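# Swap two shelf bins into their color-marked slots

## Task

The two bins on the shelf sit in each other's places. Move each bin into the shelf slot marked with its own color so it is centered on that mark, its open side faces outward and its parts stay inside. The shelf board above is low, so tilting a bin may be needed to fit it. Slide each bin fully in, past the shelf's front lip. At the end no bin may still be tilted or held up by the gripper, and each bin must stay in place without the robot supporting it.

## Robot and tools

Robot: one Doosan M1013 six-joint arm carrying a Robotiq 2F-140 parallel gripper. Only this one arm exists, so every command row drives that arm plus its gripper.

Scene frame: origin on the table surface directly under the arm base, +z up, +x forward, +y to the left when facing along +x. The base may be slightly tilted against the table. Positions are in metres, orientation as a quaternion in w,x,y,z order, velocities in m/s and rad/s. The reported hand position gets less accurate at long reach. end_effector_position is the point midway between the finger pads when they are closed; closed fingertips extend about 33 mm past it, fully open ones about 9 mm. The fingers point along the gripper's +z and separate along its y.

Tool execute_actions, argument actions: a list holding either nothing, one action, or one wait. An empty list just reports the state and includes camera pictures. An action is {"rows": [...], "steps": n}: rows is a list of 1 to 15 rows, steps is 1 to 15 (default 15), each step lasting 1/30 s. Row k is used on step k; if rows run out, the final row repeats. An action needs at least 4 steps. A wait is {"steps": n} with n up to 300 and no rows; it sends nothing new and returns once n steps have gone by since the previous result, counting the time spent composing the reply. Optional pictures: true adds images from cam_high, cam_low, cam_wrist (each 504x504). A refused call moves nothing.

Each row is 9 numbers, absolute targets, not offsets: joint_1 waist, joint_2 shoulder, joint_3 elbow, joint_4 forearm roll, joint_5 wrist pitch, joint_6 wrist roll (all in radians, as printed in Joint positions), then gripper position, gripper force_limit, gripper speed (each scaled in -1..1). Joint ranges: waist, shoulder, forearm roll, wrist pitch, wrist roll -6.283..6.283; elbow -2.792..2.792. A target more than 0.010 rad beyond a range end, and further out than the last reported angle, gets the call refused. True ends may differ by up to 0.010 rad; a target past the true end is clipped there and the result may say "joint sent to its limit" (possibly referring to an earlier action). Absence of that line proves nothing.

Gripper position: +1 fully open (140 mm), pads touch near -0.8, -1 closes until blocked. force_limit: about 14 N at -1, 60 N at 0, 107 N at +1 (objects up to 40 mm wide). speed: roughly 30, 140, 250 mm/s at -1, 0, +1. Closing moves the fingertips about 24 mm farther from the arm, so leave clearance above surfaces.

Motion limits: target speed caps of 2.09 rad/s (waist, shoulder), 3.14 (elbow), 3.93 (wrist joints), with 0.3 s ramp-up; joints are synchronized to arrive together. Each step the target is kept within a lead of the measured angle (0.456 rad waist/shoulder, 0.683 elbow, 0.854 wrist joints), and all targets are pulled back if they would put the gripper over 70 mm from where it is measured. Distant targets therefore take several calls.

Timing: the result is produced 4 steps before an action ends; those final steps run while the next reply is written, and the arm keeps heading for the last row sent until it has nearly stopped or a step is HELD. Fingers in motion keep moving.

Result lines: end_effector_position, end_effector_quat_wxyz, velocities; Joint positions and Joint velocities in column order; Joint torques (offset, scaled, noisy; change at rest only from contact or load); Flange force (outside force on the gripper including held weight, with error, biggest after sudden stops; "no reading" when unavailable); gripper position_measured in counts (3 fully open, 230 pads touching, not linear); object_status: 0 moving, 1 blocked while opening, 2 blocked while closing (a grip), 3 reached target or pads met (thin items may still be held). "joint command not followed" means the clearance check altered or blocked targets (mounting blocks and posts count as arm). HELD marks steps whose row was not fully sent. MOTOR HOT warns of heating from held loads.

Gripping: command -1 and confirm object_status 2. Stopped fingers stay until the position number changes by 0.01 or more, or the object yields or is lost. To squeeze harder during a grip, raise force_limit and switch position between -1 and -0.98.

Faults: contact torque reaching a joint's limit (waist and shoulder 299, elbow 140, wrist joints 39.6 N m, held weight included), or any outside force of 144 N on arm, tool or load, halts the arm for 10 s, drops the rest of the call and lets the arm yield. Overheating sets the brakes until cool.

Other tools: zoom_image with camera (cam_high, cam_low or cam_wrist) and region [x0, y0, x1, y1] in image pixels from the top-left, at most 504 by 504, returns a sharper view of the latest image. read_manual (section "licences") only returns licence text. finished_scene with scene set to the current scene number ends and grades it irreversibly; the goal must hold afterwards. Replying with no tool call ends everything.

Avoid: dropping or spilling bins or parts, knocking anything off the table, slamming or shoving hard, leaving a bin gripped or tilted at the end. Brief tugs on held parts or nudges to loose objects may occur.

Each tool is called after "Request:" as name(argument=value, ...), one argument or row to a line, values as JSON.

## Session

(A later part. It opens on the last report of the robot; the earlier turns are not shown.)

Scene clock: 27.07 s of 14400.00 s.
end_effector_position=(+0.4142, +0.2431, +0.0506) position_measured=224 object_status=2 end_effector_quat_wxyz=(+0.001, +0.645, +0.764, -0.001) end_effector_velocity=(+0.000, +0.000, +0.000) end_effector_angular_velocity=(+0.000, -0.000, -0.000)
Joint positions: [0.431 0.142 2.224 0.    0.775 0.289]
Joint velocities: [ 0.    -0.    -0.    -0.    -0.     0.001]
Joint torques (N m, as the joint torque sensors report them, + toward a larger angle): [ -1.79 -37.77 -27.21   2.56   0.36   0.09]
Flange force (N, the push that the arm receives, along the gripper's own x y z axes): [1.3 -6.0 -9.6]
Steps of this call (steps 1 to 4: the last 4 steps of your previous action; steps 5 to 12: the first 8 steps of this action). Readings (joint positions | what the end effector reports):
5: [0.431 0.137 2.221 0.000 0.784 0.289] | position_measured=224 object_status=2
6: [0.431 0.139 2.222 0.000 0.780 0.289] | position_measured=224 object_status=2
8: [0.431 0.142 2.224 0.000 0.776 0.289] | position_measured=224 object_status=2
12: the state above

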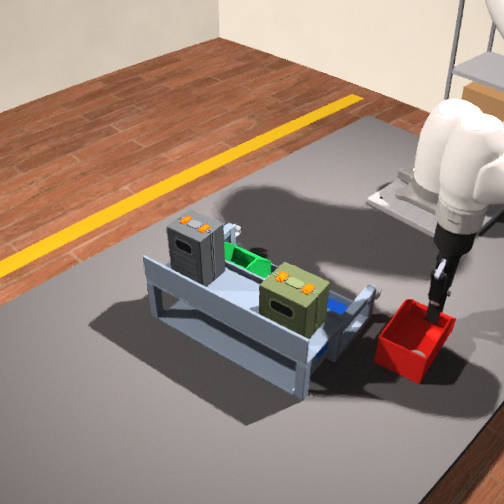

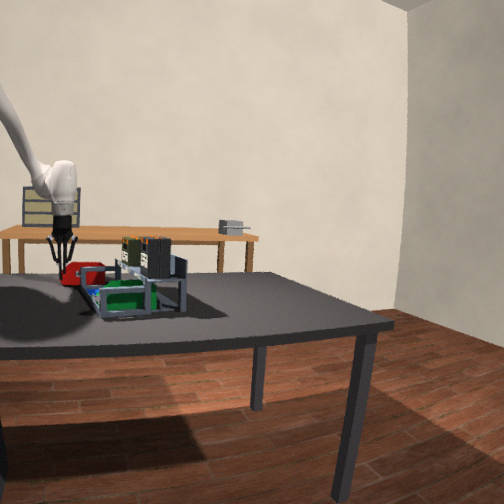

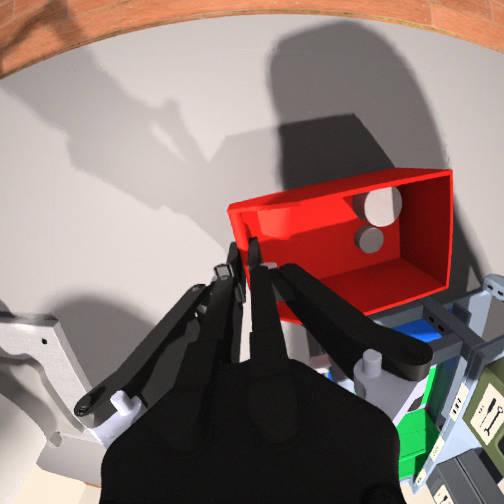

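Request:
execute_actions(
  actions=[
    {"rows":[[0.4314,0.142,2.2242,0,0.7754,0.2894,-0.58,1,-0.6],[0.4314,0.142,2.2242,0,0.7754,0.2894,-0.58,1,-0.6],[0.4314,0.142,2.2242,0,0.7754,0.2894,-0.58,1,-0.6],[0.4314,0.142,2.2242,0,0.7754,0.2894,-0.58,1,-0.6],[0.4314,0.142,2.2242,0,0.7754,0.2894,-0.58,1,-0.6],[0.4314,0.142,2.2242,0,0.7754,0.2894,-0.58,1,-0.6],[0.4314,0.142,2.2242,0,0.7754,0.2894,-0.58,1,-0.6],[0.4314,0.118,2.2073,0,0.8163,0.2894,-0.58,1,-0.6],[0.4314,0.118,2.2073,0,0.8163,0.2894,-0.58,1,-0.6],[0.4314,0.118,2.2073,0,0.8163,0.2894,-0.58,1,-0.6],[0.4314,0.065,2.168,0,0.909,0.2894,-0.58,1,-0.6]],"steps":15},
  ],
)

Request:
execute_actions(
  actions=[
    {"rows":[[0.4314,-0.0182,2.0867,0,1.0731,0.2894,-0.58,1,-0.6]],"steps":10},
  ],
)

Request:
execute_actions(
  actions=[
    {"rows":[[0,0.02,2.05,0,1.07,-0.142,-0.58,1,-0.6]],"steps":14},
  ],
)

Request:
execute_actions(
  actions=[
    {"rows":[[-0.363,0.1348,1.9227,0,1.0841,-0.505,-0.58,1,-0.6]],"steps":15},
  ],
)

Request:
execute_actions(
  actions=[
    {"rows":[[-0.363,0.1348,1.9227,0,1.0841,-0.505,-0.58,1,-0.6],[-0.363,0.1348,1.9227,0,1.0841,-0.505,-0.58,1,-0.6],[-0.363,0.1348,1.9227,0,1.0841,-0.505,-0.58,1,-0.6],[-0.363,0.1989,1.992,0,0.9507,-0.505,-0.58,1,-0.6]],"steps":15},
  ],
)

Request:
execute_actions(
  actions=[
    {"rows":[[-0.363,0.237,2.0215,0,0.8831,-0.505,-0.58,1,-0.6]],"steps":15},
  ],
  pictures=true,
)

Scene clock: 27.77 s of 14400.00 s.
end_effector_position=(+0.4155, +0.2438, +0.0670) position_measured=202 object_status=0 end_effector_quat_wxyz=(+0.002, +0.645, +0.764, -0.001) end_effector_velocity=(+0.014, +0.007, +0.156) end_effector_angular_velocity=(+0.011, -0.023, -0.000)
Joint positions: [ 0.431  0.121  2.209 -0.     0.812  0.289]
Joint velocities: [ 0.    -0.205 -0.142  0.     0.322  0.   ]
Joint torques (N m, as the joint torque sensors report them, + toward a larger angle): [ -5.96 -11.3  -13.96   0.67   1.28   0.32]
Flange force (N, the push that the arm receives, along the gripper's own x y z axes): [3.8 -1.1 -3.1]
Steps of this call (steps 1 to 4: the last 4 steps of your previous action; steps 5 to 10: the robot went on to your last target; steps 11 to 21: the first 11 steps of this action). Readings (joint positions | what the end effector reports):
11: [0.431 0.142 2.224 0.000 0.775 0.289] | position_measured=224 object_status=0
12: [0.431 0.142 2.224 0.000 0.775 0.289] | position_measured=224 object_status=0
14: [0.431 0.142 2.224 -0.000 0.775 0.289] | position_measured=214 object_status=0
18: [0.431 0.142 2.224 -0.000 0.775 0.289] | position_measured=202 object_status=0
21: the state above

Scene clock: 28.10 s of 14400.00 s.
end_effector_position=(+0.4162, +0.2446, +0.1773) position_measured=202 object_status=3 end_effector_quat_wxyz=(+0.002, +0.645, +0.764, -0.000) end_effector_velocity=(-0.026, -0.011, +0.371) end_effector_angular_velocity=(+0.005, -0.011, +0.000)
Joint positions: [ 0.431 -0.006  2.098  0.     1.048  0.289]
Joint velocities: [ 0.    -0.398 -0.371 -0.     0.757  0.   ]
Joint torques (N m, as the joint torque sensors report them, + toward a larger angle): [ -6.83   5.85 -11.07   0.76   1.3   -0.13]
Flange force (N, the push that the arm receives, along the gripper's own x y z axes): [5.9 1.5 -0.8]
Steps of this call (steps 1 to 4: the last 4 steps of your previous action; steps 5 to 10: the first 6 steps of this action). Readings (joint positions | what the end effector reports):
5: [0.431 0.065 2.168 -0.000 0.908 0.289] | position_measured=202 object_status=3
6: [0.431 0.061 2.165 -0.000 0.917 0.289] | position_measured=202 object_status=3
8: [0.431 0.032 2.136 -0.000 0.975 0.289] | position_measured=202 object_status=3
10: the state above

Scene clock: 28.57 s of 14400.00 s.
end_effector_position=(+0.4701, +0.1494, +0.1892) position_measured=202 object_status=3 end_effector_quat_wxyz=(+0.002, +0.645, +0.764, -0.001) end_effector_velocity=(+0.189, -0.423, +0.001) end_effector_angular_velocity=(+0.000, -0.005, -0.004)
Joint positions: [0.209 0.001 2.068 0.    1.072 0.067]
Joint velocities: [-0.925  0.083 -0.081 -0.    -0.007 -0.921]
Joint torques (N m, as the joint torque sensors report them, + toward a larger angle): [  0.26 -37.3  -33.6    3.13   0.57   0.38]
Flange force (N, the push that the arm receives, along the gripper's own x y z axes): [-1.9 2.9 -2.0]
Steps of this call (steps 1 to 4: the last 4 steps of your previous action; steps 5 to 14: the first 10 steps of this action). Readings (joint positions | what the end effector reports):
5: [0.431 -0.018 2.087 0.000 1.073 0.289] | position_measured=202 object_status=3
6: [0.427 -0.018 2.087 0.000 1.073 0.286] | position_measured=202 object_status=3
8: [0.396 -0.015 2.084 0.000 1.073 0.254] | position_measured=202 object_status=3
12: [0.272 -0.004 2.073 0.000 1.072 0.130] | position_measured=202 object_status=3
14: the state above

Scene clock: 29.07 s of 14400.00 s.
end_effector_position=(+0.5466, -0.0754, +0.1909) position_measured=202 object_status=3 end_effector_quat_wxyz=(+0.002, +0.645, +0.764, -0.001) end_effector_velocity=(+0.095, -0.479, +0.001) end_effector_angular_velocity=(+0.000, +0.002, -0.002)
Joint positions: [-0.228  0.094  1.968  0.     1.079 -0.37 ]
Joint velocities: [-0.817  0.249 -0.276 -0.     0.029 -0.814]
Joint torques (N m, as the joint torque sensors report them, + toward a larger angle): [ -2.6  -45.71 -32.58   3.06   0.72   0.  ]
Flange force (N, the push that the arm receives, along the gripper's own x y z axes): [1.8 3.9 -3.5]
Steps of this call (steps 1 to 4: the last 4 steps of your previous action; steps 5 to 15: the first 11 steps of this action). Readings (joint positions | what the end effector reports):
5: [0.056 0.015 2.055 0.000 1.070 -0.086] | position_measured=202 object_status=3
6: [0.027 0.018 2.052 0.000 1.071 -0.115] | position_measured=202 object_status=3
8: [-0.031 0.033 2.036 0.000 1.072 -0.173] | position_measured=202 object_status=3
12: [-0.144 0.068 1.997 0.000 1.076 -0.286] | position_measured=202 object_status=3
15: the state above

Scene clock: 29.57 s of 14400.00 s.
end_effector_position=(+0.5563, -0.1574, +0.1203) position_measured=202 object_status=3 end_effector_quat_wxyz=(+0.001, +0.645, +0.764, -0.001) end_effector_velocity=(+0.005, -0.001, +0.000) end_effector_angular_velocity=(-0.003, -0.015, -0.001)
Joint positions: [-0.363  0.199  1.992 -0.     0.951 -0.505]
Joint velocities: [ 0.001  0.    -0.001  0.002 -0.015  0.001]
Joint torques (N m, as the joint torque sensors report them, + toward a larger angle): [  2.25 -61.11 -33.95   3.24   0.67  -0.06]
Flange force (N, the push that the arm receives, along the gripper's own x y z axes): [-2.5 0.6 -6.8]
Steps of this call (steps 1 to 4: the last 4 steps of your previous action; steps 5 to 15: the first 11 steps of this action). Readings (joint positions | what the end effector reports):
5: [-0.350 0.131 1.927 -0.000 1.084 -0.492] | position_measured=202 object_status=3
6: [-0.360 0.134 1.924 -0.000 1.084 -0.501] | position_measured=202 object_status=3
8: [-0.363 0.135 1.923 -0.000 1.084 -0.505] | position_measured=202 object_status=3
12: [-0.363 0.183 1.975 -0.000 0.985 -0.505] | position_measured=202 object_status=3
15: the state above

Scene clock: 30.07 s of 14400.00 s.
end_effector_position=(+0.5565, -0.1574, +0.0853) position_measured=202 object_status=3 end_effector_quat_wxyz=(+0.001, +0.645, +0.764, -0.001) end_effector_velocity=(-0.001, +0.000, -0.000) end_effector_angular_velocity=(+0.000, +0.000, +0.000)
Joint positions: [-0.363  0.237  2.022  0.     0.883 -0.505]
Joint velocities: [ 0.    -0.001  0.001  0.    -0.    -0.   ]
Joint torques (N m, as the joint torque sensors report them, + toward a larger angle): [ -0.77 -57.37 -30.37   2.8    0.73  -0.1 ]
Flange force (N, the push that the arm receives, along the gripper's own x y z axes): [-0.6 4.3 0.0]
Steps of this call (steps 1 to 4: the last 4 steps of your previous action; steps 5 to 15: the first 11 steps of this action). Readings (joint positions | what the end effector reports):
5: [-0.363 0.199 1.992 -0.000 0.950 -0.505] | position_measured=202 object_status=3
6: [-0.363 0.202 1.994 0.000 0.943 -0.505] | position_measured=202 object_status=3
8: [-0.363 0.227 2.014 0.000 0.900 -0.505] | position_measured=202 object_status=3
12: [-0.363 0.237 2.022 0.000 0.883 -0.505] | position_measured=202 object_status=3
15: the state above

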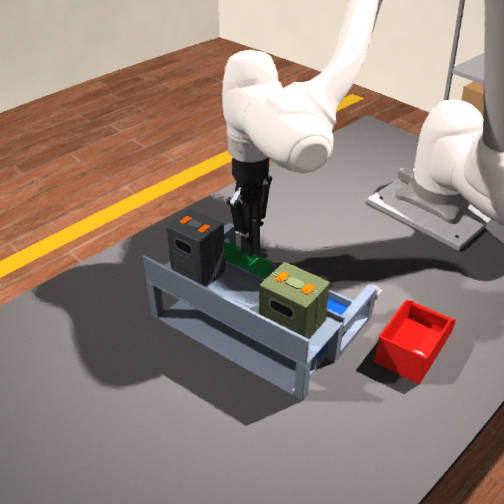

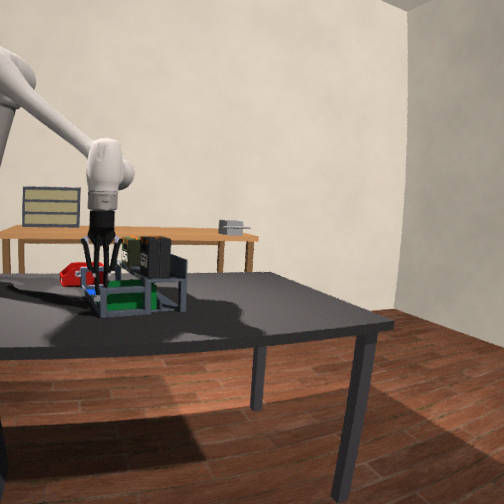

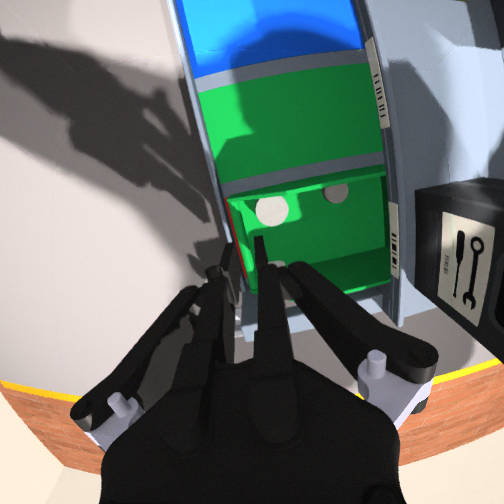

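Request:
execute_actions(
  actions=[
    {"rows":[[-0.363,0.243,2.0257,0,0.8729,-0.505,-0.58,1,-0.6],[-0.363,0.243,2.0257,0,0.8729,-0.505,-0.58,1,-0.6],[-0.363,0.249,2.03,0,0.8626,-0.505,-0.58,1,-0.6],[-0.363,0.249,2.03,0,0.8626,-0.505,-0.58,1,-0.6],[-0.363,0.2551,2.034,0,0.8525,-0.505,-0.58,1,-0.6]],"steps":13},
  ],
)

Request:
execute_actions(
  actions=[
    {"rows":[[-0.363,0.2551,2.034,0,0.8525,-0.505,-1,1,-0.6]],"steps":15},
  ],
  pictures=true,
)

Scene clock: 30.60 s of 14400.00 s.
end_effector_position=(+0.5564, -0.1575, +0.0697) position_measured=202 object_status=3 end_effector_quat_wxyz=(+0.001, +0.645, +0.764, -0.001) end_effector_velocity=(+0.001, -0.000, -0.001) end_effector_angular_velocity=(-0.000, -0.002, +0.001)
Joint positions: [-0.363  0.255  2.034 -0.     0.853 -0.505]
Joint velocities: [-0.     0.001  0.     0.    -0.003 -0.001]
Joint torques (N m, as the joint torque sensors report them, + toward a larger angle): [ -2.32 -56.9  -29.53   3.15   0.73  -0.2 ]
Flange force (N, the push that the arm receives, along the gripper's own x y z axes): [3.0 3.3 -1.4]
Steps of this call (steps 1 to 4: the last 4 steps of your previous action; steps 5 to 7: the robot went on to your last target; steps 8 to 16: the first 9 steps of this action). Readings (joint positions | what the end effector reports):
8: [-0.363 0.237 2.022 0.000 0.883 -0.505] | position_measured=202 object_status=3
9: [-0.363 0.239 2.023 0.000 0.878 -0.505] | position_measured=202 object_status=3
11: [-0.363 0.245 2.027 -0.000 0.868 -0.505] | position_measured=202 object_status=3
15: [-0.363 0.255 2.034 -0.000 0.853 -0.505] | position_measured=202 object_status=3
16: the state above

Scene clock: 31.10 s of 14400.00 s.
end_effector_position=(+0.5564, -0.1575, +0.0696) position_measured=226 object_status=0 end_effector_quat_wxyz=(+0.001, +0.645, +0.764, -0.001) end_effector_velocity=(-0.000, +0.000, +0.000) end_effector_angular_velocity=(+0.000, -0.001, -0.001)
Joint positions: [-0.363  0.255  2.034 -0.     0.853 -0.505]
Joint velocities: [-0.    -0.     0.     0.    -0.     0.001]
Joint torques (N m, as the joint torque sensors report them, + toward a larger angle): [ -3.31 -33.55 -19.13   2.69  -2.7   -0.04]
Flange force (N, the push that the arm receives, along the gripper's own x y z axes): [8.2 -4.7 -42.8]
Steps of this call (steps 1 to 4: the last 4 steps of your previous action; steps 5 to 15: the first 11 steps of this action). Readings (joint positions | what the end effector reports):
5: [-0.363 0.255 2.034 -0.000 0.853 -0.505] | position_measured=202 object_status=0
6: [-0.363 0.255 2.034 -0.000 0.853 -0.505] | position_measured=203 object_status=0
8: [-0.363 0.255 2.034 -0.000 0.853 -0.505] | position_measured=211 object_status=0
12: [-0.363 0.255 2.034 -0.000 0.853 -0.505] | position_measured=226 object_status=0
15: the state above

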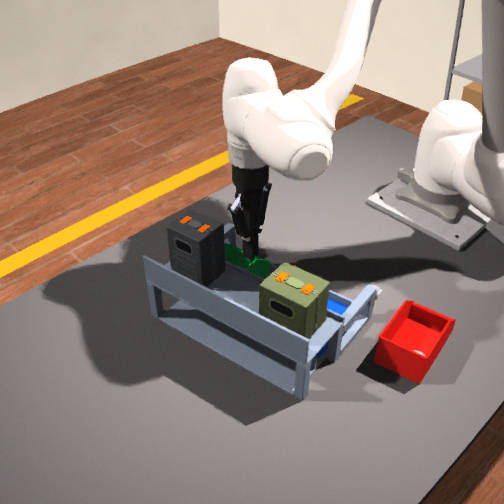

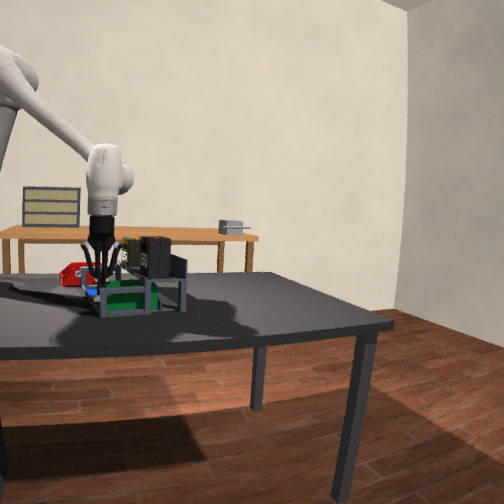

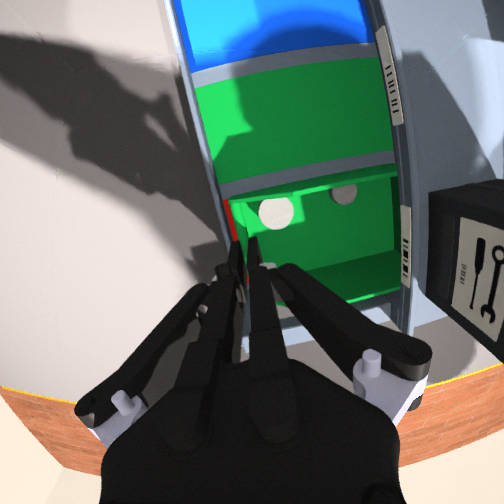

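Request:
execute_actions(
  actions=[
    {"rows":[[-0.363,0.2551,2.034,0,0.8525,-0.505,-0.58,1,-0.6],[-0.363,0.2551,2.034,0,0.8525,-0.505,-0.58,1,-0.6],[-0.363,0.2551,2.034,0,0.8525,-0.505,-0.58,1,-0.6],[-0.363,0.2551,2.034,0,0.8525,-0.505,-0.58,1,-0.6],[-0.363,0.2551,2.034,0,0.8525,-0.505,-0.58,1,-0.6],[-0.363,0.2551,2.034,0,0.8525,-0.505,-0.58,1,-0.6],[-0.358,0.2625,2.0245,0,0.8546,-0.5,-0.58,1,-0.6]],"steps":15},
  ],
  pictures=true,
)

Request:
zoom_image(
  camera="cam_wrist",
  region=[190,170,330,310],
)

Scene clock: 31.60 s of 14400.00 s.
end_effector_position=(+0.5620, -0.1565, +0.0692) position_measured=202 object_status=0 end_effector_quat_wxyz=(+0.001, +0.645, +0.764, -0.001) end_effector_velocity=(+0.002, +0.001, +0.001) end_effector_angular_velocity=(-0.000, -0.001, -0.004)
Joint positions: [-0.358  0.263  2.025  0.     0.854 -0.5  ]
Joint velocities: [ 0.003  0.    -0.003  0.     0.002  0.007]
Joint torques (N m, as the joint torque sensors report them, + toward a larger angle): [ -4.3  -55.18 -29.12   2.98  -0.09   0.3 ]
Flange force (N, the push that the arm receives, along the gripper's own x y z axes): [6.0 0.8 -6.9]
Steps of this call (steps 1 to 4: the last 4 steps of your previous action; steps 5 to 15: the first 11 steps of this action). Readings (joint positions | what the end effector reports):
5: [-0.363 0.255 2.034 -0.000 0.853 -0.505] | position_measured=226 object_status=0
6: [-0.363 0.255 2.034 -0.000 0.853 -0.505] | position_measured=226 object_status=0
8: [-0.363 0.255 2.034 0.000 0.852 -0.505] | position_measured=216 object_status=0
12: [-0.361 0.258 2.030 0.000 0.853 -0.504] | position_measured=202 object_status=0
15: the state above

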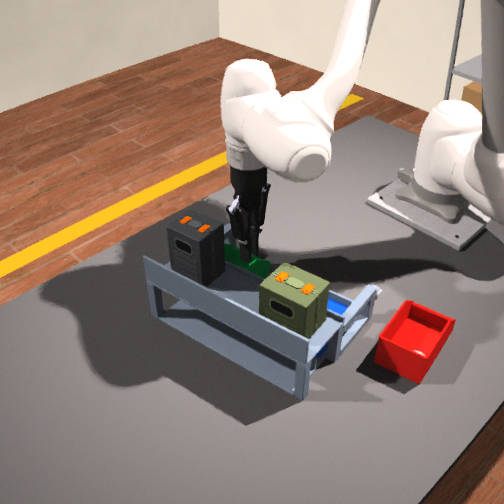

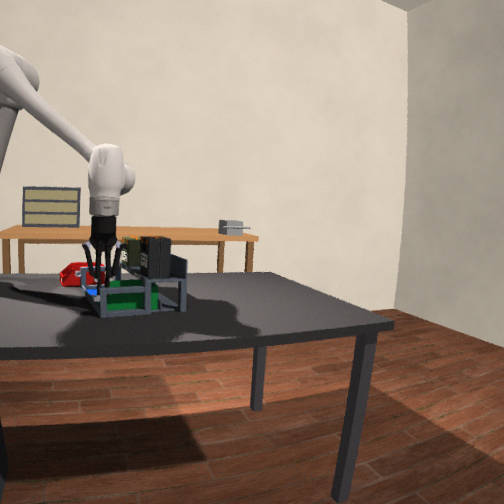

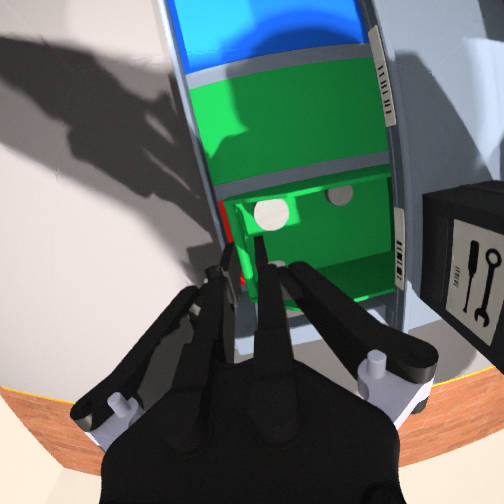

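Region (190, 170, 330, 310) of cam_wrist's 504x504 image, scaled by 3.600, with more detail than that image has.

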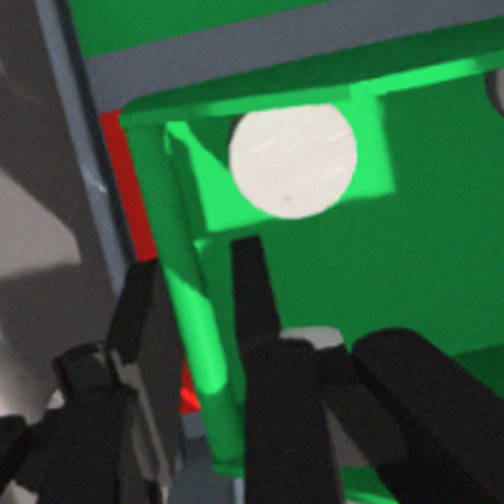

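Request:
execute_actions(
  actions=[
    {"rows":[[-0.3555,0.2662,2.0198,0,0.8556,-0.4975,-0.58,1,-0.6],[-0.3555,0.2662,2.0198,0,0.8556,-0.4975,-0.58,1,-0.6],[-0.3555,0.2662,2.0198,0,0.8556,-0.4975,-0.58,1,-0.6],[-0.3555,0.2662,2.0198,0,0.8556,-0.4975,-0.7,1,-0.6]],"steps":12},
  ],
)

Request:
execute_actions(
  actions=[
    {"rows":[[-0.3555,0.27,2.0222,0,0.8494,-0.4975,-0.7,1,-0.6]],"steps":12},
  ],
  pictures=true,
)

Scene clock: 32.07 s of 14400.00 s.
end_effector_position=(+0.5649, -0.1558, +0.0692) position_measured=215 object_status=0 end_effector_quat_wxyz=(+0.001, +0.645, +0.764, -0.001) end_effector_velocity=(+0.002, -0.001, -0.000) end_effector_angular_velocity=(-0.003, -0.008, +0.001)
Joint positions: [-0.356  0.266  2.02  -0.     0.856 -0.498]
Joint velocities: [ 0.    -0.     0.001  0.    -0.009 -0.001]
Joint torques (N m, as the joint torque sensors report them, + toward a larger angle): [  0.94 -53.87 -31.76   3.5   -2.78   0.01]
Flange force (N, the push that the arm receives, along the gripper's own x y z axes): [1.1 -7.0 -9.5]
Steps of this call (steps 1 to 4: the last 4 steps of your previous action; steps 5 to 6: the robot went on to your last target; steps 7 to 14: the first 8 steps of this action). Readings (joint positions | what the end effector reports):
7: [-0.358 0.263 2.024 0.000 0.855 -0.500] | position_measured=202 object_status=3
8: [-0.357 0.264 2.022 0.000 0.855 -0.499] | position_measured=202 object_status=3
10: [-0.356 0.266 2.020 0.000 0.856 -0.498] | position_measured=202 object_status=0
14: the state above

Scene clock: 32.47 s of 14400.00 s.
end_effector_position=(+0.5650, -0.1559, +0.0660) position_measured=217 object_status=3 end_effector_quat_wxyz=(+0.002, +0.645, +0.764, -0.001) end_effector_velocity=(-0.000, +0.000, -0.001) end_effector_angular_velocity=(-0.000, +0.000, +0.000)
Joint positions: [-0.356  0.27   2.022 -0.     0.849 -0.498]
Joint velocities: [-0.     0.     0.001 -0.    -0.001  0.   ]
Joint torques (N m, as the joint torque sensors report them, + toward a larger angle): [  1.34 -36.82 -27.73   5.94  -6.37   0.11]
Flange force (N, the push that the arm receives, along the gripper's own x y z axes): [5.7 -18.9 -40.7]
Steps of this call (steps 1 to 4: the last 4 steps of your previous action; steps 5 to 12: the first 8 steps of this action). Readings (joint positions | what the end effector reports):
5: [-0.356 0.266 2.020 -0.000 0.856 -0.498] | position_measured=217 object_status=0
6: [-0.356 0.268 2.020 -0.000 0.853 -0.498] | position_measured=217 object_status=3
8: [-0.356 0.270 2.022 -0.000 0.850 -0.498] | position_measured=217 object_status=3
12: the state above

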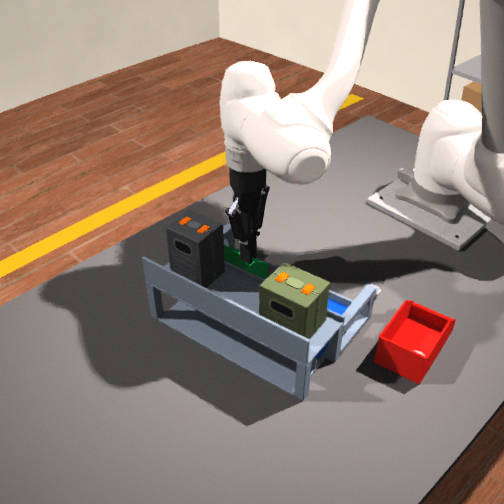

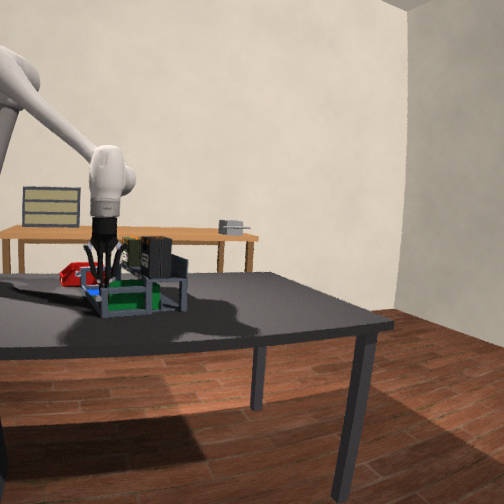

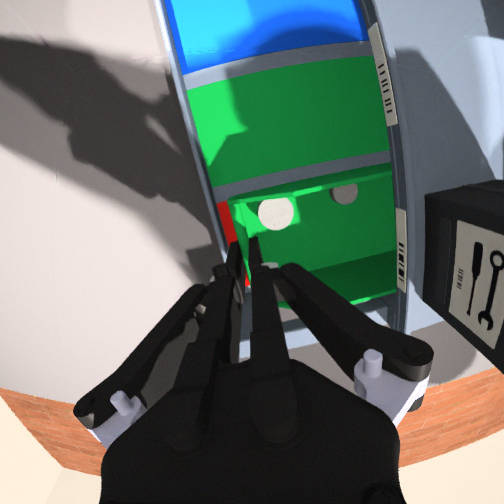

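Request:
execute_actions(
  actions=[
    {"rows":[[-0.3555,0.2662,2.0198,0,0.8556,-0.4975,-0.7,1,-0.6],[-0.3555,0.2662,2.0198,0,0.8556,-0.4975,-0.7,1,-0.6],[-0.3555,0.2662,2.0198,0,0.8556,-0.4975,-0.7,1,-0.6],[-0.3555,0.2662,2.0198,0,0.8556,-0.4975,-1,1,-0.6]],"steps":15},
  ],
  pictures=true,
)

Request:
zoom_image(
  camera="cam_low",
  region=[70,250,170,325],
)

Scene clock: 32.97 s of 14400.00 s.
end_effector_position=(+0.5649, -0.1557, +0.0691) position_measured=225 object_status=0 end_effector_quat_wxyz=(+0.001, +0.645, +0.764, -0.001) end_effector_velocity=(+0.000, -0.001, +0.001) end_effector_angular_velocity=(-0.002, -0.001, +0.000)
Joint positions: [-0.355  0.266  2.02   0.     0.856 -0.497]
Joint velocities: [-0.    -0.001 -0.001 -0.002  0.001  0.001]
Joint torques (N m, as the joint torque sensors report them, + toward a larger angle): [ -1.73 -56.8  -37.1    3.37  -2.3    0.16]
Flange force (N, the push that the arm receives, along the gripper's own x y z axes): [6.9 -9.4 -2.4]
Steps of this call (steps 1 to 4: the last 4 steps of your previous action; steps 5 to 15: the first 11 steps of this action). Readings (joint positions | what the end effector reports):
5: [-0.356 0.270 2.022 -0.000 0.849 -0.498] | position_measured=217 object_status=3
6: [-0.355 0.269 2.022 0.000 0.852 -0.497] | position_measured=217 object_status=3
8: [-0.355 0.267 2.020 0.000 0.855 -0.497] | position_measured=217 object_status=0
12: [-0.355 0.266 2.020 0.000 0.856 -0.497] | position_measured=225 object_status=0
15: the state above

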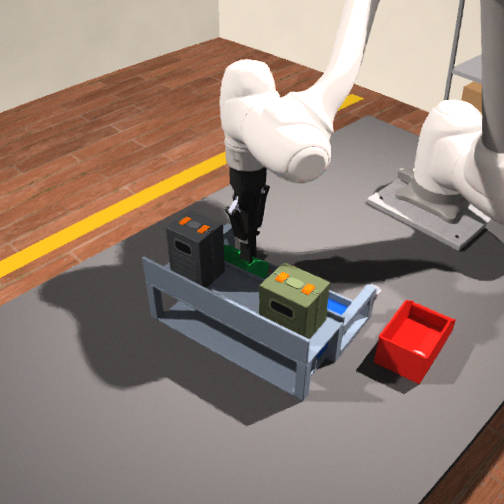

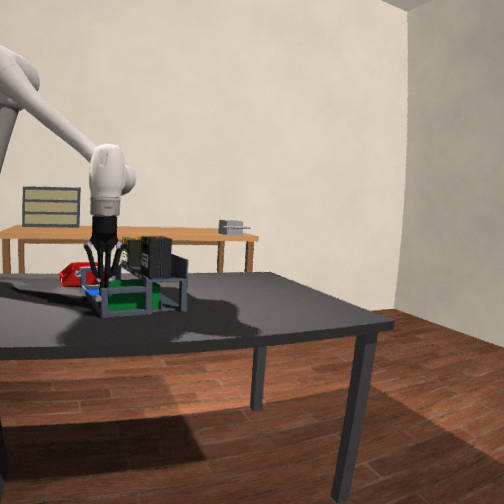

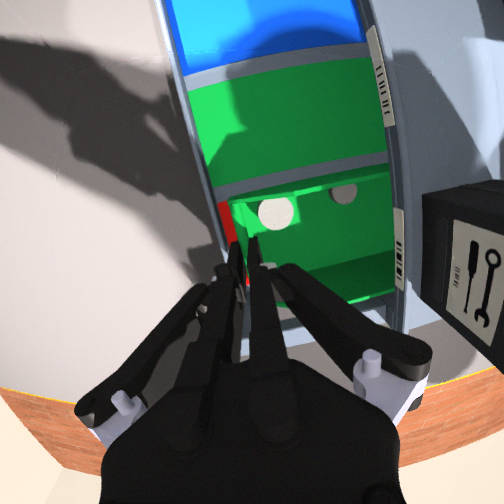

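Region (70, 250, 170, 325) of cam_low's 504x504 image, scaled by 5.040, with more detail than that image has; it fills the top 378 rows of this view, and the rest is white.

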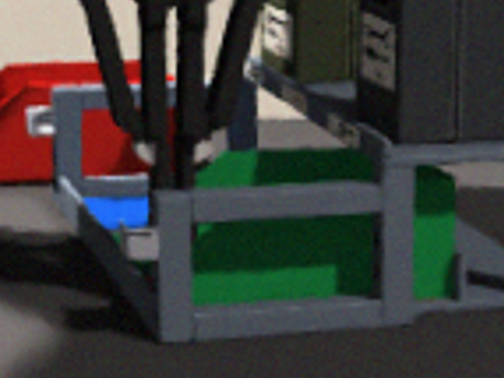

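Request:
execute_actions(
  actions=[
    {"rows":[[-0.358,0.26,2.0229,0,0.8587,-0.5,-1,1,-0.6],[-0.358,0.26,2.0229,0,0.8587,-0.5,-1,1,-0.6],[-0.358,0.26,2.0229,0,0.8587,-0.5,-1,1,-0.6],[-0.347,0.256,2.0283,0,0.8573,-0.489,-1,1,-0.6],[-0.336,0.252,2.0337,0,0.8559,-0.478,-1,1,-0.6],[-0.325,0.248,2.039,0,0.8546,-0.467,-1,1,-0.6],[-0.314,0.244,2.0443,0,0.8533,-0.456,-1,1,-0.6],[-0.303,0.24,2.0496,0,0.852,-0.445,-1,1,-0.6],[-0.292,0.2363,2.0548,0,0.8505,-0.434,-1,1,-0.6],[-0.2822,0.2326,2.0598,0,0.8492,-0.4242,-1,1,-0.6]],"steps":15},
  ],
  pictures=true,
)

Scene clock: 33.53 s of 14400.00 s.
end_effector_position=(+0.5548, -0.1157, +0.0715) position_measured=225 object_status=2 end_effector_quat_wxyz=(+0.001, +0.645, +0.764, -0.001) end_effector_velocity=(-0.043, +0.187, -0.002) end_effector_angular_velocity=(+0.001, +0.002, +0.001)
Joint positions: [-0.294  0.237  2.054  0.     0.851 -0.436]
Joint velocities: [ 0.299 -0.107  0.148  0.    -0.039  0.297]
Joint torques (N m, as the joint torque sensors report them, + toward a larger angle): [-10.79 -53.97 -31.18   2.68   0.68   0.12]
Flange force (N, the push that the arm receives, along the gripper's own x y z axes): [14.3 5.0 0.0]
Steps of this call (steps 1 to 4: the last 4 steps of your previous action; steps 5 to 6: the robot went on to your last target; steps 7 to 17: the first 11 steps of this action). Readings (joint positions | what the end effector reports):
7: [-0.355 0.266 2.020 0.000 0.856 -0.497] | position_measured=225 object_status=2
8: [-0.356 0.264 2.021 0.000 0.857 -0.498] | position_measured=225 object_status=2
10: [-0.358 0.260 2.022 0.000 0.858 -0.499] | position_measured=225 object_status=2
14: [-0.326 0.248 2.038 0.000 0.855 -0.468] | position_measured=225 object_status=2
17: the state above

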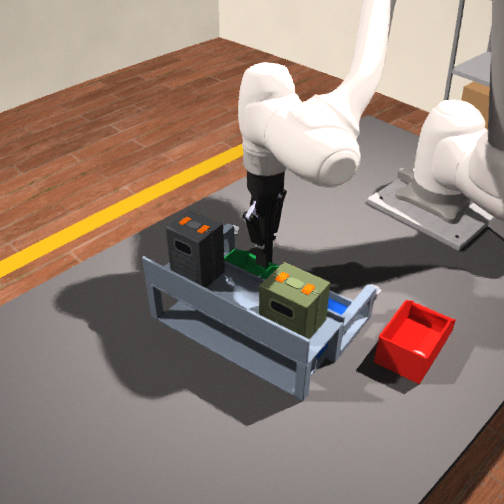

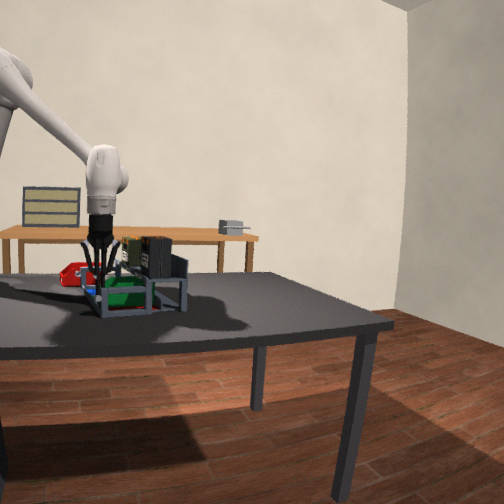

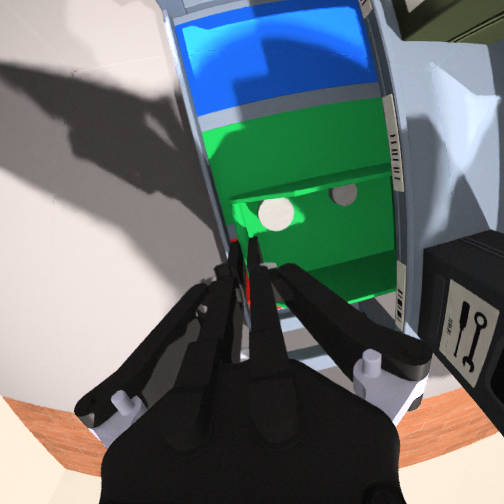

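Request:
execute_actions(
  actions=[
    {"rows":[[-0.2718,0.2298,2.0635,0,0.8483,-0.4138,-1,1,-0.6],[-0.2613,0.227,2.0672,0,0.8474,-0.4033,-1,1,-0.6],[-0.2508,0.2242,2.0709,0,0.8465,-0.3928,-1,1,-0.6],[-0.2404,0.2215,2.0745,0,0.8456,-0.3824,-1,1,-0.6],[-0.2299,0.2188,2.078,0,0.8448,-0.3719,-1,1,-0.6],[-0.2194,0.2162,2.0815,0,0.8439,-0.3614,-1,1,-0.6],[-0.209,0.2137,2.0848,0,0.8431,-0.351,-1,1,-0.6],[-0.1985,0.2112,2.0881,0,0.8423,-0.3405,-1,1,-0.6],[-0.188,0.2088,2.0913,0,0.8415,-0.33,-1,1,-0.6],[-0.1776,0.2065,2.0944,0,0.8407,-0.3196,-1,1,-0.6]],"steps":15},
  ],
)

Request:
execute_actions(
  actions=[
    {"rows":[[-0.176,0.2132,2.0906,0,0.8378,-0.318,-1,1,-0.6]],"steps":12},
  ],
  pictures=true,
)

Scene clock: 34.10 s of 14400.00 s.
end_effector_position=(+0.5440, -0.0539, +0.0712) position_measured=225 object_status=2 end_effector_quat_wxyz=(+0.001, +0.645, +0.764, -0.001) end_effector_velocity=(-0.033, +0.168, -0.002) end_effector_angular_velocity=(+0.000, +0.001, -0.000)
Joint positions: [-0.189  0.209  2.091 -0.     0.842 -0.331]
Joint velocities: [ 0.295 -0.067  0.091 -0.    -0.023  0.295]
Joint torques (N m, as the joint torque sensors report them, + toward a larger angle): [ -6.29 -50.27 -30.52   3.08   0.57  -0.52]
Flange force (N, the push that the arm receives, along the gripper's own x y z axes): [10.3 1.6 -1.5]
Steps of this call (steps 1 to 4: the last 4 steps of your previous action; steps 5 to 6: the robot went on to your last target; steps 7 to 17: the first 11 steps of this action). Readings (joint positions | what the end effector reports):
7: [-0.282 0.233 2.060 0.000 0.849 -0.424] | position_measured=225 object_status=2
8: [-0.279 0.232 2.061 -0.000 0.849 -0.420] | position_measured=225 object_status=2
10: [-0.262 0.227 2.067 -0.000 0.847 -0.403] | position_measured=225 object_status=2
14: [-0.221 0.217 2.081 -0.000 0.844 -0.363] | position_measured=225 object_status=2
17: the state above

Scene clock: 34.50 s of 14400.00 s.
end_effector_position=(+0.5456, -0.0467, +0.0692) position_measured=225 object_status=2 end_effector_quat_wxyz=(+0.002, +0.645, +0.764, -0.001) end_effector_velocity=(+0.000, +0.000, -0.000) end_effector_angular_velocity=(+0.000, +0.000, -0.000)
Joint positions: [-0.176  0.213  2.091 -0.     0.838 -0.318]
Joint velocities: [ 0.     0.001 -0.001  0.     0.     0.   ]
Joint torques (N m, as the joint torque sensors report them, + toward a larger angle): [ -1.56 -50.64 -29.99   2.94   0.46  -0.35]
Flange force (N, the push that the arm receives, along the gripper's own x y z axes): [3.3 -0.3 -2.6]
Steps of this call (steps 1 to 4: the last 4 steps of your previous action; steps 5 to 12: the first 8 steps of this action). Readings (joint positions | what the end effector reports):
5: [-0.178 0.207 2.094 -0.000 0.841 -0.320] | position_measured=225 object_status=2
6: [-0.177 0.209 2.093 -0.000 0.839 -0.319] | position_measured=225 object_status=2
8: [-0.176 0.213 2.091 -0.000 0.838 -0.318] | position_measured=225 object_status=2
12: the state above

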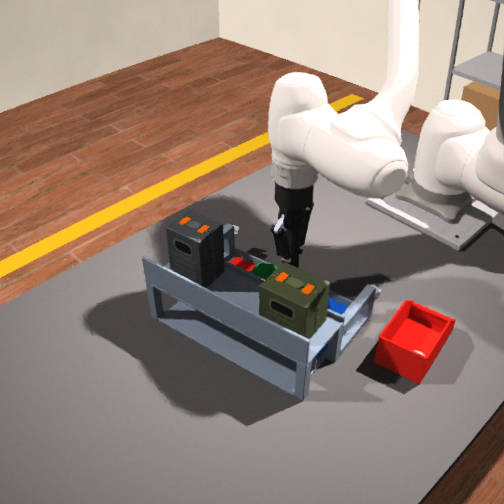

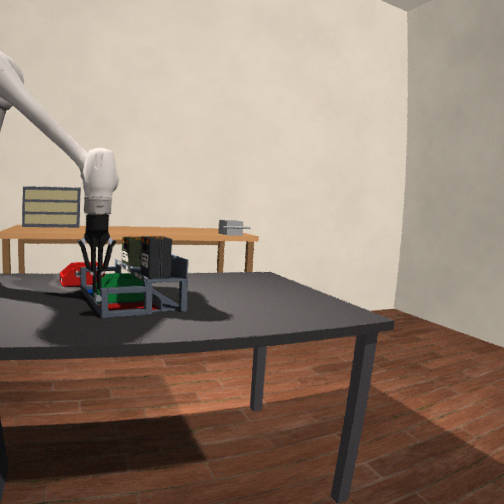

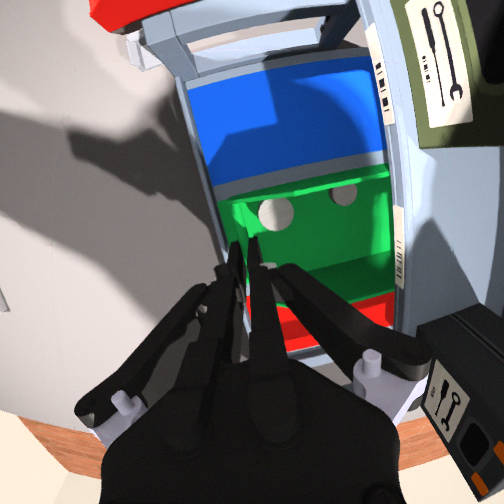

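Request:
execute_actions(
  actions=[
    {"rows":[[-0.176,0.2132,2.0906,0,0.8378,-0.318,-0.58,1,-0.6],[-0.176,0.2132,2.0906,0,0.8378,-0.318,-0.58,1,-0.6],[-0.176,0.2132,2.0906,0,0.8378,-0.318,-0.58,1,-0.6],[-0.176,0.2132,2.0906,0,0.8378,-0.318,-0.58,1,-0.6],[-0.176,0.2132,2.0906,0,0.8378,-0.318,-0.58,1,-0.6],[-0.176,0.2132,2.0906,0,0.8378,-0.318,-0.58,1,-0.6],[-0.176,0.18,2.066,0,0.8956,-0.318,-0.58,1,-0.6],[-0.176,0.18,2.066,0,0.8956,-0.318,-0.58,1,-0.6],[-0.176,0.18,2.066,0,0.8956,-0.318,-0.58,1,-0.6],[-0.176,0.07,1.99,0,1.08,-0.318,-0.58,1,-0.6]],"steps":15},
  ],
)

Request:
execute_actions(
  actions=[
    {"rows":[[-0.176,0.07,1.99,0,1.08,-0.318,-0.58,1,-0.6],[-0.176,0.07,1.99,0,1.08,-0.318,-0.58,1,-0.6],[-0.176,0.07,1.99,0,1.08,-0.318,-0.58,1,-0.6],[0.2,0.0,2.07,0,1.073,0.058,-0.58,1,-0.6]],"steps":15},
  ],
)

Request:
execute_actions(
  actions=[
    {"rows":[[0.4224,-0.0182,2.0867,0,1.0731,0.2804,-0.58,1,-0.6]],"steps":15},
  ],
)

Request:
execute_actions(
  actions=[
    {"rows":[[0.4224,0.02,2.127,0,0.995,0.2804,-0.58,1,-0.6],[0.4224,0.02,2.127,0,0.995,0.2804,-0.58,1,-0.6],[0.4224,0.02,2.127,0,0.995,0.2804,-0.58,1,-0.6],[0.4224,0.065,2.168,0,0.909,0.2804,-0.58,1,-0.6],[0.4224,0.065,2.168,0,0.909,0.2804,-0.58,1,-0.6],[0.4224,0.065,2.168,0,0.909,0.2804,-0.58,1,-0.6],[0.4224,0.105,2.198,0,0.8386,0.2804,-0.58,1,-0.6]],"steps":15},
  ],
)

Request:
execute_actions(
  actions=[],
)

Scene clock: 35.20 s of 14400.00 s.
end_effector_position=(+0.5462, -0.0467, +0.1030) position_measured=202 object_status=0 end_effector_quat_wxyz=(+0.001, +0.645, +0.764, -0.001) end_effector_velocity=(-0.030, +0.006, +0.383) end_effector_angular_velocity=(+0.007, +0.048, -0.000)
Joint positions: [-0.176  0.174  2.061 -0.     0.906 -0.318]
Joint velocities: [-0.    -0.452 -0.308  0.     0.81  -0.   ]
Joint torques (N m, as the joint torque sensors report them, + toward a larger angle): [  3.27 -78.45 -40.18   3.64   1.17  -0.01]
Flange force (N, the push that the arm receives, along the gripper's own x y z axes): [-0.6 1.8 5.8]
Steps of this call (steps 1 to 4: the last 4 steps of your previous action; steps 5 to 10: the robot went on to your last target; steps 11 to 21: the first 11 steps of this action). Readings (joint positions | what the end effector reports):
11: [-0.176 0.213 2.091 -0.000 0.838 -0.318] | position_measured=225 object_status=0
12: [-0.176 0.213 2.091 -0.000 0.838 -0.318] | position_measured=225 object_status=0
14: [-0.176 0.213 2.091 -0.000 0.838 -0.318] | position_measured=216 object_status=0
18: [-0.176 0.210 2.088 -0.000 0.845 -0.318] | position_measured=202 object_status=0
21: the state above

Scene clock: 35.70 s of 14400.00 s.
end_effector_position=(+0.5181, +0.0372, +0.1916) position_measured=202 object_status=3 end_effector_quat_wxyz=(+0.002, +0.645, +0.764, -0.001) end_effector_velocity=(-0.141, +0.451, -0.009) end_effector_angular_velocity=(+0.001, +0.009, +0.003)
Joint positions: [-0.023  0.042  2.023  0.     1.077 -0.165]
Joint velocities: [ 0.872 -0.162  0.185  0.    -0.014  0.868]
Joint torques (N m, as the joint torque sensors report them, + toward a larger angle): [ -2.59 -39.66 -33.4    3.32   1.05   0.13]
Flange force (N, the push that the arm receives, along the gripper's own x y z axes): [2.1 0.5 -2.9]
Steps of this call (steps 1 to 4: the last 4 steps of your previous action; steps 5 to 15: the first 11 steps of this action). Readings (joint positions | what the end effector reports):
5: [-0.176 0.078 1.995 -0.000 1.066 -0.318] | position_measured=202 object_status=3
6: [-0.176 0.071 1.991 0.000 1.077 -0.318] | position_measured=202 object_status=3
8: [-0.176 0.070 1.990 0.000 1.080 -0.318] | position_measured=202 object_status=3
12: [-0.114 0.059 2.003 0.000 1.078 -0.255] | position_measured=202 object_status=3
15: the state above

Scene clock: 36.20 s of 14400.00 s.
end_effector_position=(+0.4199, +0.2363, +0.1892) position_measured=202 object_status=3 end_effector_quat_wxyz=(+0.001, +0.645, +0.764, -0.001) end_effector_velocity=(-0.104, +0.142, -0.000) end_effector_angular_velocity=(+0.000, -0.002, +0.006)
Joint positions: [ 0.412 -0.017  2.086  0.     1.073  0.27 ]
Joint velocities: [ 0.359 -0.037  0.035 -0.001 -0.001  0.354]
Joint torques (N m, as the joint torque sensors report them, + toward a larger angle): [-20.9  -27.06 -35.07   2.97   0.54   0.17]
Flange force (N, the push that the arm receives, along the gripper's own x y z axes): [11.1 6.0 -0.9]
Steps of this call (steps 1 to 4: the last 4 steps of your previous action; steps 5 to 15: the first 11 steps of this action). Readings (joint positions | what the end effector reports):
5: [0.127 0.014 2.054 0.000 1.074 -0.015] | position_measured=202 object_status=3
6: [0.157 0.009 2.060 0.000 1.074 0.015] | position_measured=202 object_status=3
8: [0.219 0.002 2.067 0.000 1.074 0.077] | position_measured=202 object_status=3
12: [0.345 -0.010 2.079 0.000 1.073 0.203] | position_measured=202 object_status=3
15: the state above

Scene clock: 36.70 s of 14400.00 s.
end_effector_position=(+0.4177, +0.2401, +0.0796) position_measured=202 object_status=3 end_effector_quat_wxyz=(+0.001, +0.645, +0.764, -0.001) end_effector_velocity=(+0.001, +0.000, -0.055) end_effector_angular_velocity=(+0.001, -0.002, -0.000)
Joint positions: [0.422 0.104 2.197 0.    0.841 0.28 ]
Joint velocities: [-0.     0.073  0.047  0.    -0.122 -0.   ]
Joint torques (N m, as the joint torque sensors report them, + toward a larger angle): [  5.43 -74.04 -44.05   4.54   0.93   0.15]
Flange force (N, the push that the arm receives, along the gripper's own x y z axes): [-3.7 -4.1 -8.5]
Steps of this call (steps 1 to 4: the last 4 steps of your previous action; steps 5 to 15: the first 11 steps of this action). Readings (joint positions | what the end effector reports):
5: [0.423 -0.018 2.087 0.000 1.073 0.280] | position_measured=202 object_status=3
6: [0.423 -0.015 2.090 0.000 1.065 0.280] | position_measured=202 object_status=3
8: [0.423 0.009 2.116 0.000 1.017 0.280] | position_measured=202 object_status=3
12: [0.422 0.070 2.172 0.000 0.900 0.280] | position_measured=202 object_status=3
15: the state above

Scene clock: 36.83 s of 14400.00 s.
end_effector_position=(+0.4180, +0.2403, +0.0790) position_measured=202 object_status=3 end_effector_quat_wxyz=(+0.001, +0.645, +0.764, -0.001) end_effector_velocity=(+0.001, +0.000, +0.000) end_effector_angular_velocity=(+0.001, -0.001, +0.000)
Joint positions: [0.422 0.105 2.198 0.    0.839 0.28 ]
Joint velocities: [ 0.     0.    -0.001  0.    -0.001 -0.   ]
Joint torques (N m, as the joint torque sensors report them, + toward a larger angle): [  0.05 -40.72 -29.27   2.91   0.58   0.23]
Flange force (N, the push that the arm receives, along the gripper's own x y z axes): [-0.3 0.4 -3.6]
Kept back: nothing.
Steps of this call (steps 1 to 4: the last 4 steps of your previous action). Readings (joint positions | what the end effector reports):
1: [0.422 0.105 2.198 0.000 0.839 0.280] | position_measured=202 object_status=3
2: [0.422 0.105 2.198 0.000 0.839 0.280] | position_measured=202 object_status=3
4: the state above

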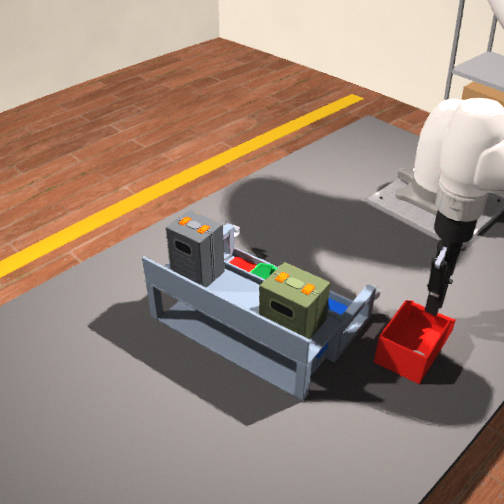

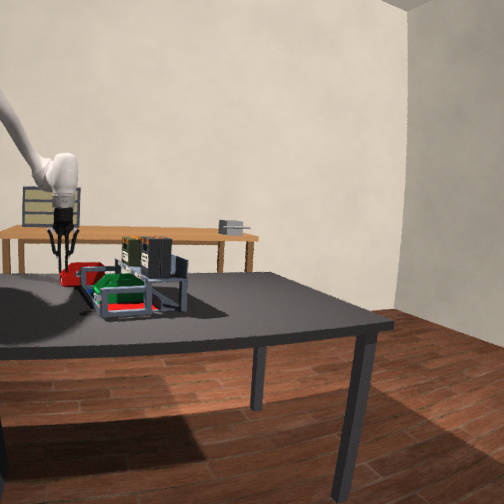

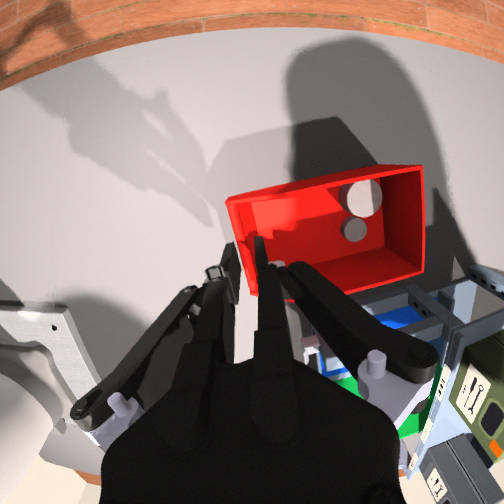

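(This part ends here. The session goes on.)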